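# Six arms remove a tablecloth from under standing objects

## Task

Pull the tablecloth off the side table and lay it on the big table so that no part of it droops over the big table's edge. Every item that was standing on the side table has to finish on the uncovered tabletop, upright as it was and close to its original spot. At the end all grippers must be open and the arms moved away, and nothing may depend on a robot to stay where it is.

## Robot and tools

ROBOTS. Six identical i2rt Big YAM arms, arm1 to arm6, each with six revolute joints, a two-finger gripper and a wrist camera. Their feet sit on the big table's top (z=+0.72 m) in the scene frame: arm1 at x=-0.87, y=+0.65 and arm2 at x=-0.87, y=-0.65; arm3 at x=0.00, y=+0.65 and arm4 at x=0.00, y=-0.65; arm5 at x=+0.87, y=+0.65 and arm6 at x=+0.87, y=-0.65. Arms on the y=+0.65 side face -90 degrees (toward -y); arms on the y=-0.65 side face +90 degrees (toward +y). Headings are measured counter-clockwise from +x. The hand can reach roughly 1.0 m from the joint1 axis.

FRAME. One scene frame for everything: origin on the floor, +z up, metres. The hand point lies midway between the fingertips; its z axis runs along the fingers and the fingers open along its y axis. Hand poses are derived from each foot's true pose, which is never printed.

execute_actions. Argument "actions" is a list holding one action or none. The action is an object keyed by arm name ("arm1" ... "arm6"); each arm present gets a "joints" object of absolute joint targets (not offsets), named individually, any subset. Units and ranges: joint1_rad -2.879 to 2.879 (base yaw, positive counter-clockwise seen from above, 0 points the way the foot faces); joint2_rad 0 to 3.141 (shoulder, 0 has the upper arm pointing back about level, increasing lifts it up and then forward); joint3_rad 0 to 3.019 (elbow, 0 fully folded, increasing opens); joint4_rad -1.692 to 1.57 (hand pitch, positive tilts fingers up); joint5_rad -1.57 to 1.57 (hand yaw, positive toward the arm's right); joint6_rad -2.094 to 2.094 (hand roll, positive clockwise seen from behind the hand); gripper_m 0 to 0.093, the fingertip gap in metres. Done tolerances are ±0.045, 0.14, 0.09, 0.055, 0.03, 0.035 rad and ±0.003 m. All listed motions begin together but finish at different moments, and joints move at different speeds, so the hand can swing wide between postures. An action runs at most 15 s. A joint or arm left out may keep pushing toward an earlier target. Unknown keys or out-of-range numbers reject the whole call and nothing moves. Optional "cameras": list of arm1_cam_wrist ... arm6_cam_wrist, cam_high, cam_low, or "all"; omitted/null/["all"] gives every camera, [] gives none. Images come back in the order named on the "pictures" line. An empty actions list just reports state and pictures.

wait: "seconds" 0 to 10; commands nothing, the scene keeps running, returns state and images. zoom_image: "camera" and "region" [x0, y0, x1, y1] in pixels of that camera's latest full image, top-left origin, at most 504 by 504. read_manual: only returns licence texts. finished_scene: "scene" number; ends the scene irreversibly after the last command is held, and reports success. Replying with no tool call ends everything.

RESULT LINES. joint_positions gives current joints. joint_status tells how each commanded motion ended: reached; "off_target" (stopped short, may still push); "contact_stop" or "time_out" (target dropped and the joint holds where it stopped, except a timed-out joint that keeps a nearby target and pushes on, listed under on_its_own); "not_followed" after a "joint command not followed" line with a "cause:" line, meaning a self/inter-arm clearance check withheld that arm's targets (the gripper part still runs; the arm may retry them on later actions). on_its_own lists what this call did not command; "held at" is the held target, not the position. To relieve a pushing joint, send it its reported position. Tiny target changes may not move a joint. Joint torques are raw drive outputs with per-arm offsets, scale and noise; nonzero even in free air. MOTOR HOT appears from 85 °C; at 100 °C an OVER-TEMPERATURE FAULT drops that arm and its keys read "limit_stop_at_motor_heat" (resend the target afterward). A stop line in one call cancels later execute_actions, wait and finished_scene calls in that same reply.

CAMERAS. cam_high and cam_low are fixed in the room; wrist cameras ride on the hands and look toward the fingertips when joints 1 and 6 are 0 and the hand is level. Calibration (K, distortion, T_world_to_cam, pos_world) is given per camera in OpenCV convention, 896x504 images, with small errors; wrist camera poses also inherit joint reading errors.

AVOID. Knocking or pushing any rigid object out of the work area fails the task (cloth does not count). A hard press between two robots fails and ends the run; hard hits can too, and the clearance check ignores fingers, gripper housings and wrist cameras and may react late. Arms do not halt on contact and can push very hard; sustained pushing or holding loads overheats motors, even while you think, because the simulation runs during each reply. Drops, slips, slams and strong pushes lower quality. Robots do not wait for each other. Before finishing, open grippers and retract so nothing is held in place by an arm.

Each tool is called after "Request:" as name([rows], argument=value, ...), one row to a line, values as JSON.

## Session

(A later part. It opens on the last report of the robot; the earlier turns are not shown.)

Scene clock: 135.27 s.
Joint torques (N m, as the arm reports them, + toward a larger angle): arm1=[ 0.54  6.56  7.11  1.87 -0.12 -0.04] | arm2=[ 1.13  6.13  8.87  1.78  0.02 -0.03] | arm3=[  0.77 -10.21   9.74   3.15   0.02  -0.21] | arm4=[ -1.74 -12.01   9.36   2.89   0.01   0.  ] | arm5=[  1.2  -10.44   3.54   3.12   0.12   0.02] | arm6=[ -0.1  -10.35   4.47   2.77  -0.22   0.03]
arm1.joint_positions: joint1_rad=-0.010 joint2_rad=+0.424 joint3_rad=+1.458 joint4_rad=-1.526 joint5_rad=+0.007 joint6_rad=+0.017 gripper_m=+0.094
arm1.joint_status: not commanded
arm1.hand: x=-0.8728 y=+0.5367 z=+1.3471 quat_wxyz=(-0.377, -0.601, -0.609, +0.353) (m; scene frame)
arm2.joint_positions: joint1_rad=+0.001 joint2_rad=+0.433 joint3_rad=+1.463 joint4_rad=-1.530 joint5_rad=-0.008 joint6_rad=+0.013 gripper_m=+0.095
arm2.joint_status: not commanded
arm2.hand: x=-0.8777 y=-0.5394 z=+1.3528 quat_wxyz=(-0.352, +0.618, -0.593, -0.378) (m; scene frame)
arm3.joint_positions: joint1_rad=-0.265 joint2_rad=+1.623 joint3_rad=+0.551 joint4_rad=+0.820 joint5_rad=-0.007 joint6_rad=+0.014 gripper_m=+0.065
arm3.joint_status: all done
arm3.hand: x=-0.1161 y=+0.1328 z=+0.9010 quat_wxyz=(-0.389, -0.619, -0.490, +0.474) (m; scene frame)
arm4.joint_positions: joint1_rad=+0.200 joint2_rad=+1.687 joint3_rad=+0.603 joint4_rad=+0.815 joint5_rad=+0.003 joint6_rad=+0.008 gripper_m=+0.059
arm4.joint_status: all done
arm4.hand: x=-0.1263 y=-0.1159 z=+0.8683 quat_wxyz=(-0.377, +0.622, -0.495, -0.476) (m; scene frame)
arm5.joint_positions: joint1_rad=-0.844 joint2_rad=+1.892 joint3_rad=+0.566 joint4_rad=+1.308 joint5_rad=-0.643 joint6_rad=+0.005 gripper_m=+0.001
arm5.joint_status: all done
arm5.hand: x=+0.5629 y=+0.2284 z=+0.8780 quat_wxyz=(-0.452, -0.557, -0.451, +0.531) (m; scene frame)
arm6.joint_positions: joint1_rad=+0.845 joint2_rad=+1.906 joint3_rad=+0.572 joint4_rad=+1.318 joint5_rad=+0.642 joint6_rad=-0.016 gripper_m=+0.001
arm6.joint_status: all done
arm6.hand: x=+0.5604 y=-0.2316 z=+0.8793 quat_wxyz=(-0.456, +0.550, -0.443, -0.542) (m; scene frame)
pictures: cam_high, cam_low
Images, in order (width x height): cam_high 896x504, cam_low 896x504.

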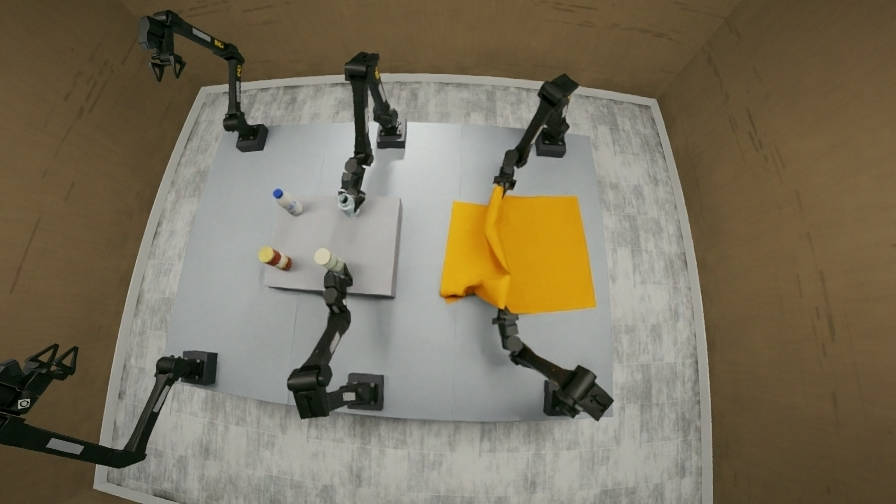

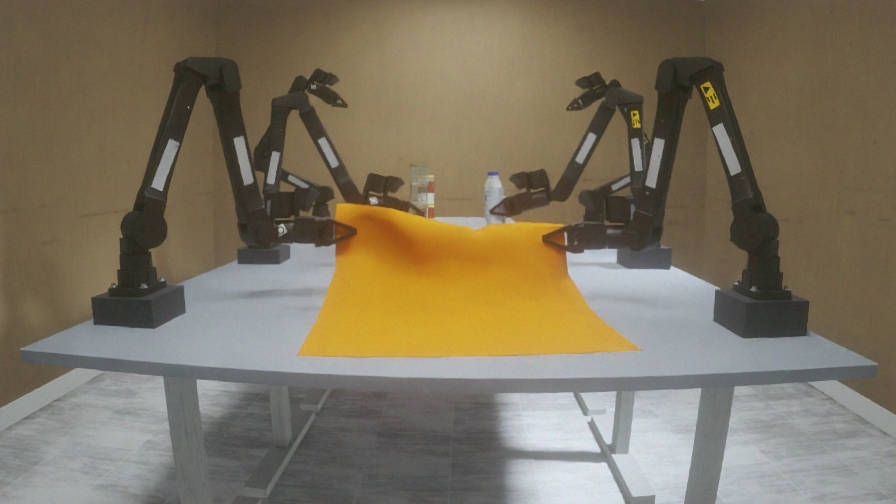

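Request:
execute_actions([
  {"arm3":{"joints":{"gripper_m":0.093}},"arm4":{"joints":{"gripper_m":0.093}},"arm5":{"joints":{"joint1_rad":-0.95,"joint2_rad":2.02,"joint3_rad":0.76,"joint4_rad":1.27,"joint5_rad":-0.73}},"arm6":{"joints":{"joint1_rad":0.95,"joint2_rad":2.04,"joint3_rad":0.76,"joint4_rad":1.29,"joint5_rad":0.73}}},
], cameras=[])

Request:
execute_actions([
  {"arm3":{"joints":{"joint2_rad":1.5,"joint3_rad":0.44}},"arm4":{"joints":{"joint2_rad":1.49,"joint3_rad":0.44}},"arm5":{"joints":{"gripper_m":0.04}},"arm6":{"joints":{"gripper_m":0.04}}},
], cameras=["arm4_cam_wrist"])

Request:
execute_actions([
  {"arm3":{"joints":{"joint2_rad":1.25,"joint3_rad":0.2}},"arm4":{"joints":{"joint2_rad":1.25,"joint3_rad":0.2}},"arm5":{"joints":{"joint1_rad":-1.35,"joint2_rad":1.95,"joint3_rad":0.58,"joint5_rad":-1.1}},"arm6":{"joints":{"joint1_rad":1.35,"joint2_rad":1.95,"joint3_rad":0.58,"joint5_rad":1.1}}},
], cameras=["cam_high","cam_low"])

Scene clock: 143.37 s.
Joint torques (N m, as the arm reports them, + toward a larger angle): arm1=[ 0.58  6.36  7.06  1.87 -0.13 -0.05] | arm2=[ 0.9   5.82  8.95  1.53  0.05 -0.06] | arm3=[ 0.45 -9.52  9.85  3.22  0.08 -0.19] | arm4=[ -1.33 -11.89   9.56   2.29  -0.01   0.01] | arm5=[  2.24 -12.75   4.84   1.65  -0.06   0.02] | arm6=[ -1.29 -13.57   7.06   1.17  -0.08   0.03]
arm1.joint_positions: joint1_rad=-0.010 joint2_rad=+0.424 joint3_rad=+1.458 joint4_rad=-1.526 joint5_rad=+0.007 joint6_rad=+0.017 gripper_m=+0.094
arm1.joint_status: not commanded
arm1.hand: x=-0.8728 y=+0.5367 z=+1.3471 quat_wxyz=(-0.377, -0.601, -0.609, +0.353) (m; scene frame)
arm2.joint_positions: joint1_rad=+0.001 joint2_rad=+0.433 joint3_rad=+1.463 joint4_rad=-1.530 joint5_rad=-0.008 joint6_rad=+0.013 gripper_m=+0.095
arm2.joint_status: not commanded
arm2.hand: x=-0.8777 y=-0.5394 z=+1.3528 quat_wxyz=(-0.352, +0.618, -0.593, -0.378) (m; scene frame)
arm3.joint_positions: joint1_rad=-0.265 joint2_rad=+1.623 joint3_rad=+0.551 joint4_rad=+0.827 joint5_rad=-0.007 joint6_rad=+0.014 gripper_m=+0.093
arm3.joint_status: all done
arm3.hand: x=-0.1162 y=+0.1323 z=+0.9029 quat_wxyz=(-0.390, -0.617, -0.489, +0.477) (m; scene frame)
arm4.joint_positions: joint1_rad=+0.200 joint2_rad=+1.687 joint3_rad=+0.604 joint4_rad=+0.828 joint5_rad=+0.003 joint6_rad=+0.008 gripper_m=+0.093
arm4.joint_status: all done
arm4.hand: x=-0.1266 y=-0.1148 z=+0.8717 quat_wxyz=(-0.381, +0.618, -0.492, -0.480) (m; scene frame)
arm5.joint_positions: joint1_rad=-0.955 joint2_rad=+2.020 joint3_rad=+0.744 joint4_rad=+1.277 joint5_rad=-0.728 joint6_rad=+0.005 gripper_m=+0.001
arm5.joint_status: all done
arm5.hand: x=+0.4838 y=+0.2260 z=+0.8598 quat_wxyz=(-0.446, -0.556, -0.444, +0.544) (m; scene frame)
arm6.joint_positions: joint1_rad=+0.956 joint2_rad=+2.042 joint3_rad=+0.736 joint4_rad=+1.303 joint5_rad=+0.729 joint6_rad=-0.016 gripper_m=+0.001
arm6.joint_status: all done
arm6.hand: x=+0.4855 y=-0.2329 z=+0.8569 quat_wxyz=(-0.449, +0.551, -0.436, -0.553) (m; scene frame)
pictures: none
No camera images: the call's "cameras" was empty. Leave "cameras" out to get every camera's image.

Scene clock: 144.27 s.
Joint torques (N m, as the arm reports them, + toward a larger angle): arm1=[ 0.52  6.35  7.12  1.9  -0.12 -0.04] | arm2=[ 0.4   5.86  8.88  1.69  0.04 -0.05] | arm3=[ 0.02 -7.41  6.89  2.8   0.08 -0.22] | arm4=[-1.49 -9.63  6.29  2.32 -0.02  0.04] | arm5=[  2.13 -13.17   4.83   1.63  -0.06   0.03] | arm6=[ -0.99 -13.32   7.06   1.33  -0.07   0.03]
arm1.joint_positions: joint1_rad=-0.010 joint2_rad=+0.424 joint3_rad=+1.458 joint4_rad=-1.526 joint5_rad=+0.007 joint6_rad=+0.017 gripper_m=+0.094
arm1.joint_status: not commanded
arm1.hand: x=-0.8728 y=+0.5367 z=+1.3471 quat_wxyz=(-0.377, -0.601, -0.609, +0.353) (m; scene frame)
arm2.joint_positions: joint1_rad=+0.001 joint2_rad=+0.433 joint3_rad=+1.463 joint4_rad=-1.530 joint5_rad=-0.008 joint6_rad=+0.013 gripper_m=+0.095
arm2.joint_status: not commanded
arm2.hand: x=-0.8777 y=-0.5394 z=+1.3528 quat_wxyz=(-0.352, +0.618, -0.593, -0.378) (m; scene frame)
arm3.joint_positions: joint1_rad=-0.265 joint2_rad=+1.494 joint3_rad=+0.447 joint4_rad=+0.830 joint5_rad=-0.007 joint6_rad=+0.014 gripper_m=+0.093
arm3.joint_status: all done
arm3.hand: x=-0.1076 y=+0.1704 z=+0.9226 quat_wxyz=(-0.397, -0.610, -0.484, +0.485) (m; scene frame)
arm4.joint_positions: joint1_rad=+0.200 joint2_rad=+1.490 joint3_rad=+0.445 joint4_rad=+0.831 joint5_rad=+0.003 joint6_rad=+0.008 gripper_m=+0.093
arm4.joint_status: all done
arm4.hand: x=-0.1130 y=-0.1726 z=+0.9033 quat_wxyz=(-0.391, +0.608, -0.484, -0.493) (m; scene frame)
arm5.joint_positions: joint1_rad=-0.955 joint2_rad=+2.020 joint3_rad=+0.744 joint4_rad=+1.277 joint5_rad=-0.728 joint6_rad=+0.005 gripper_m=+0.040
arm5.joint_status: all done
arm5.hand: x=+0.4838 y=+0.2260 z=+0.8598 quat_wxyz=(-0.446, -0.556, -0.444, +0.544) (m; scene frame)
arm6.joint_positions: joint1_rad=+0.956 joint2_rad=+2.042 joint3_rad=+0.736 joint4_rad=+1.303 joint5_rad=+0.729 joint6_rad=-0.016 gripper_m=+0.040
arm6.joint_status: all done
arm6.hand: x=+0.4855 y=-0.2329 z=+0.8569 quat_wxyz=(-0.449, +0.551, -0.436, -0.553) (m; scene frame)
pictures: arm4_cam_wrist
camera_calibration (this result's frames):
arm4_cam_wrist: T_world_to_cam=[[0.97535, 0.220662, 0.000562212, 0.144525], [0.164985, -0.727556, -0.665915, 0.495211], [-0.146533, 0.649593, -0.746028, 0.897202], [0, 0, 0, 1]] pos_world=[-0.0911952, -0.254414, 0.999024]
Images, in order (width x height): arm4_cam_wrist 896x504.

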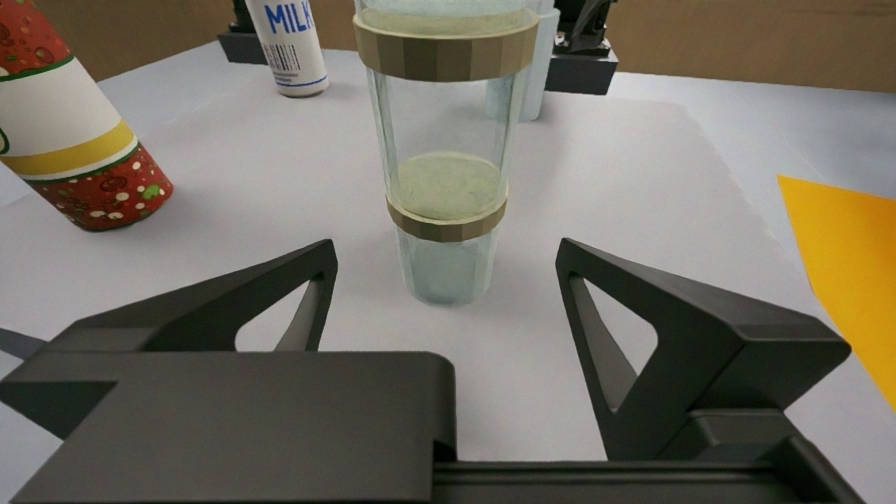

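Scene clock: 145.40 s.
Joint torques (N m, as the arm reports them, + toward a larger angle): arm1=[ 0.43  6.39  7.06  1.88 -0.13 -0.03] | arm2=[ 0.5   6.    8.9   1.53  0.02 -0.06] | arm3=[ 0.42 -3.34  7.12  3.01  0.03 -0.26] | arm4=[-1.38 -5.03  6.56  2.13  0.03  0.  ] | arm5=[  1.87 -11.05   2.5    1.49  -0.13   0.02] | arm6=[ -0.98 -10.56   3.55   1.15   0.     0.03]
arm1.joint_positions: joint1_rad=-0.010 joint2_rad=+0.424 joint3_rad=+1.458 joint4_rad=-1.526 joint5_rad=+0.007 joint6_rad=+0.017 gripper_m=+0.094
arm1.joint_status: not commanded
arm1.hand: x=-0.8728 y=+0.5367 z=+1.3471 quat_wxyz=(-0.377, -0.601, -0.609, +0.353) (m; scene frame)
arm2.joint_positions: joint1_rad=+0.001 joint2_rad=+0.433 joint3_rad=+1.463 joint4_rad=-1.530 joint5_rad=-0.008 joint6_rad=+0.013 gripper_m=+0.095
arm2.joint_status: not commanded
arm2.hand: x=-0.8777 y=-0.5394 z=+1.3528 quat_wxyz=(-0.352, +0.618, -0.593, -0.378) (m; scene frame)
arm3.joint_positions: joint1_rad=-0.265 joint2_rad=+1.249 joint3_rad=+0.205 joint4_rad=+0.830 joint5_rad=-0.007 joint6_rad=+0.014 gripper_m=+0.093
arm3.joint_status: all done
arm3.hand: x=-0.0872 y=+0.2609 z=+0.9216 quat_wxyz=(-0.398, -0.610, -0.483, +0.486) (m; scene frame)
arm4.joint_positions: joint1_rad=+0.200 joint2_rad=+1.252 joint3_rad=+0.202 joint4_rad=+0.831 joint5_rad=+0.003 joint6_rad=+0.008 gripper_m=+0.093
arm4.joint_status: all done
arm4.hand: x=-0.0915 y=-0.2632 z=+0.8986 quat_wxyz=(-0.389, +0.610, -0.485, -0.492) (m; scene frame)
arm5.joint_positions: joint1_rad=-1.356 joint2_rad=+1.951 joint3_rad=+0.582 joint4_rad=+1.277 joint5_rad=-1.098 joint6_rad=+0.005 gripper_m=+0.040
arm5.joint_status: all done
arm5.hand: x=+0.4626 y=+0.3968 z=+0.8536 quat_wxyz=(-0.450, -0.592, -0.421, +0.520) (m; scene frame)
arm6.joint_positions: joint1_rad=+1.358 joint2_rad=+1.940 joint3_rad=+0.588 joint4_rad=+1.303 joint5_rad=+1.098 joint6_rad=-0.016 gripper_m=+0.040
arm6.joint_status: all done
arm6.hand: x=+0.4585 y=-0.4010 z=+0.8655 quat_wxyz=(-0.448, +0.572, -0.419, -0.545) (m; scene frame)
pictures: cam_high, cam_low
Images, in order (width x height): cam_high 896x504, cam_low 896x504.

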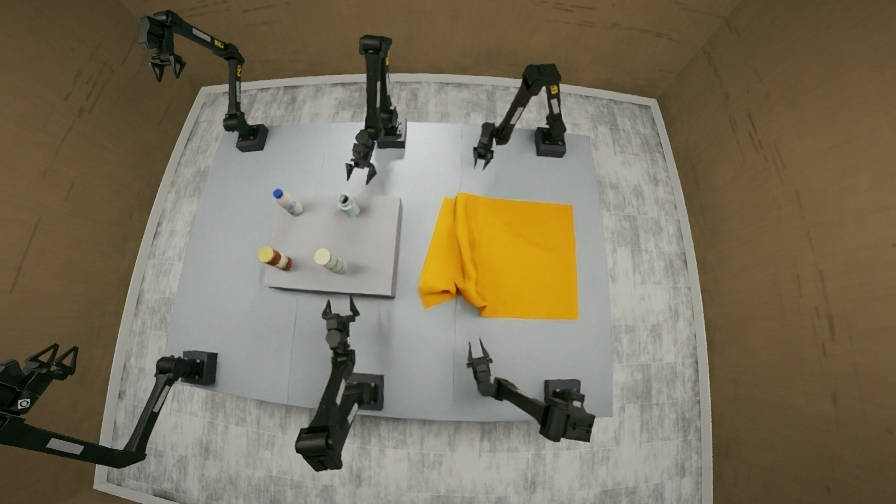

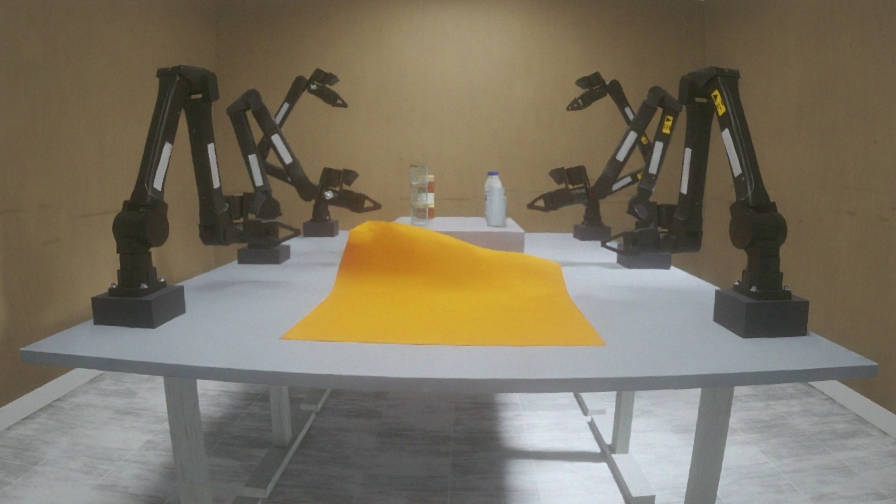

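Request:
execute_actions([
  {"arm3":{"joints":{"joint2_rad":0.6}},"arm4":{"joints":{"joint2_rad":0.6}},"arm5":{"joints":{"joint2_rad":1.3}},"arm6":{"joints":{"joint2_rad":1.3}}},
], cameras=["cam_high"])

Request:
finished_scene(scene=1)

Scene clock: 150.43 s.
Joint torques (N m, as the arm reports them, + toward a larger angle): arm1=[ 0.55  6.34  7.12  1.85 -0.13 -0.04] | arm2=[ 0.15  5.75  8.86  1.58  0.04 -0.06] | arm3=[ 1.19  1.96 11.3   2.56  0.08 -0.2 ] | arm4=[-1.26  0.42 10.33  1.88  0.02 -0.01] | arm5=[ 1.95 -6.56  7.03  1.01  0.22  0.08] | arm6=[-1.09 -5.17  8.44  0.73 -0.44 -0.01]
arm1.joint_positions: joint1_rad=-0.010 joint2_rad=+0.424 joint3_rad=+1.458 joint4_rad=-1.526 joint5_rad=+0.007 joint6_rad=+0.017 gripper_m=+0.094
arm1.joint_status: not commanded
arm1.hand: x=-0.8728 y=+0.5367 z=+1.3471 quat_wxyz=(-0.377, -0.601, -0.609, +0.353) (m; scene frame)
arm2.joint_positions: joint1_rad=+0.001 joint2_rad=+0.433 joint3_rad=+1.463 joint4_rad=-1.530 joint5_rad=-0.008 joint6_rad=+0.013 gripper_m=+0.095
arm2.joint_status: not commanded
arm2.hand: x=-0.8777 y=-0.5394 z=+1.3528 quat_wxyz=(-0.352, +0.618, -0.593, -0.378) (m; scene frame)
arm3.joint_positions: joint1_rad=-0.265 joint2_rad=+0.601 joint3_rad=+0.205 joint4_rad=+0.834 joint5_rad=-0.007 joint6_rad=+0.014 gripper_m=+0.093
arm3.joint_status: all done
arm3.hand: x=-0.0706 y=+0.3354 z=+1.1504 quat_wxyz=(-0.534, -0.419, -0.333, +0.655) (m; scene frame)
arm4.joint_positions: joint1_rad=+0.200 joint2_rad=+0.605 joint3_rad=+0.202 joint4_rad=+0.835 joint5_rad=+0.003 joint6_rad=+0.008 gripper_m=+0.093
arm4.joint_status: all done
arm4.hand: x=-0.0752 y=-0.3364 z=+1.1269 quat_wxyz=(-0.522, +0.421, -0.334, -0.663) (m; scene frame)
arm5.joint_positions: joint1_rad=-1.356 joint2_rad=+1.297 joint3_rad=+0.582 joint4_rad=+1.276 joint5_rad=-1.098 joint6_rad=+0.005 gripper_m=+0.040
arm5.joint_status: all done
arm5.hand: x=+0.5096 y=+0.4056 z=+1.1294 quat_wxyz=(-0.340, -0.364, -0.502, +0.707) (m; scene frame)
arm6.joint_positions: joint1_rad=+1.358 joint2_rad=+1.292 joint3_rad=+0.588 joint4_rad=+1.303 joint5_rad=+1.098 joint6_rad=-0.016 gripper_m=+0.040
arm6.joint_status: all done
arm6.hand: x=+0.5162 y=-0.4176 z=+1.1382 quat_wxyz=(-0.332, +0.343, -0.496, -0.725) (m; scene frame)
pictures: cam_high
Images, in order (width x height): cam_high 896x504.

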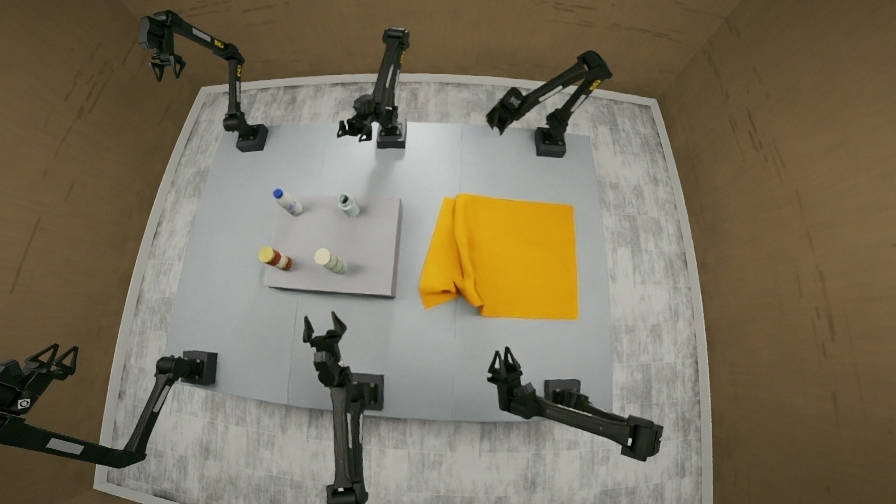

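The scene is finished: the task was done.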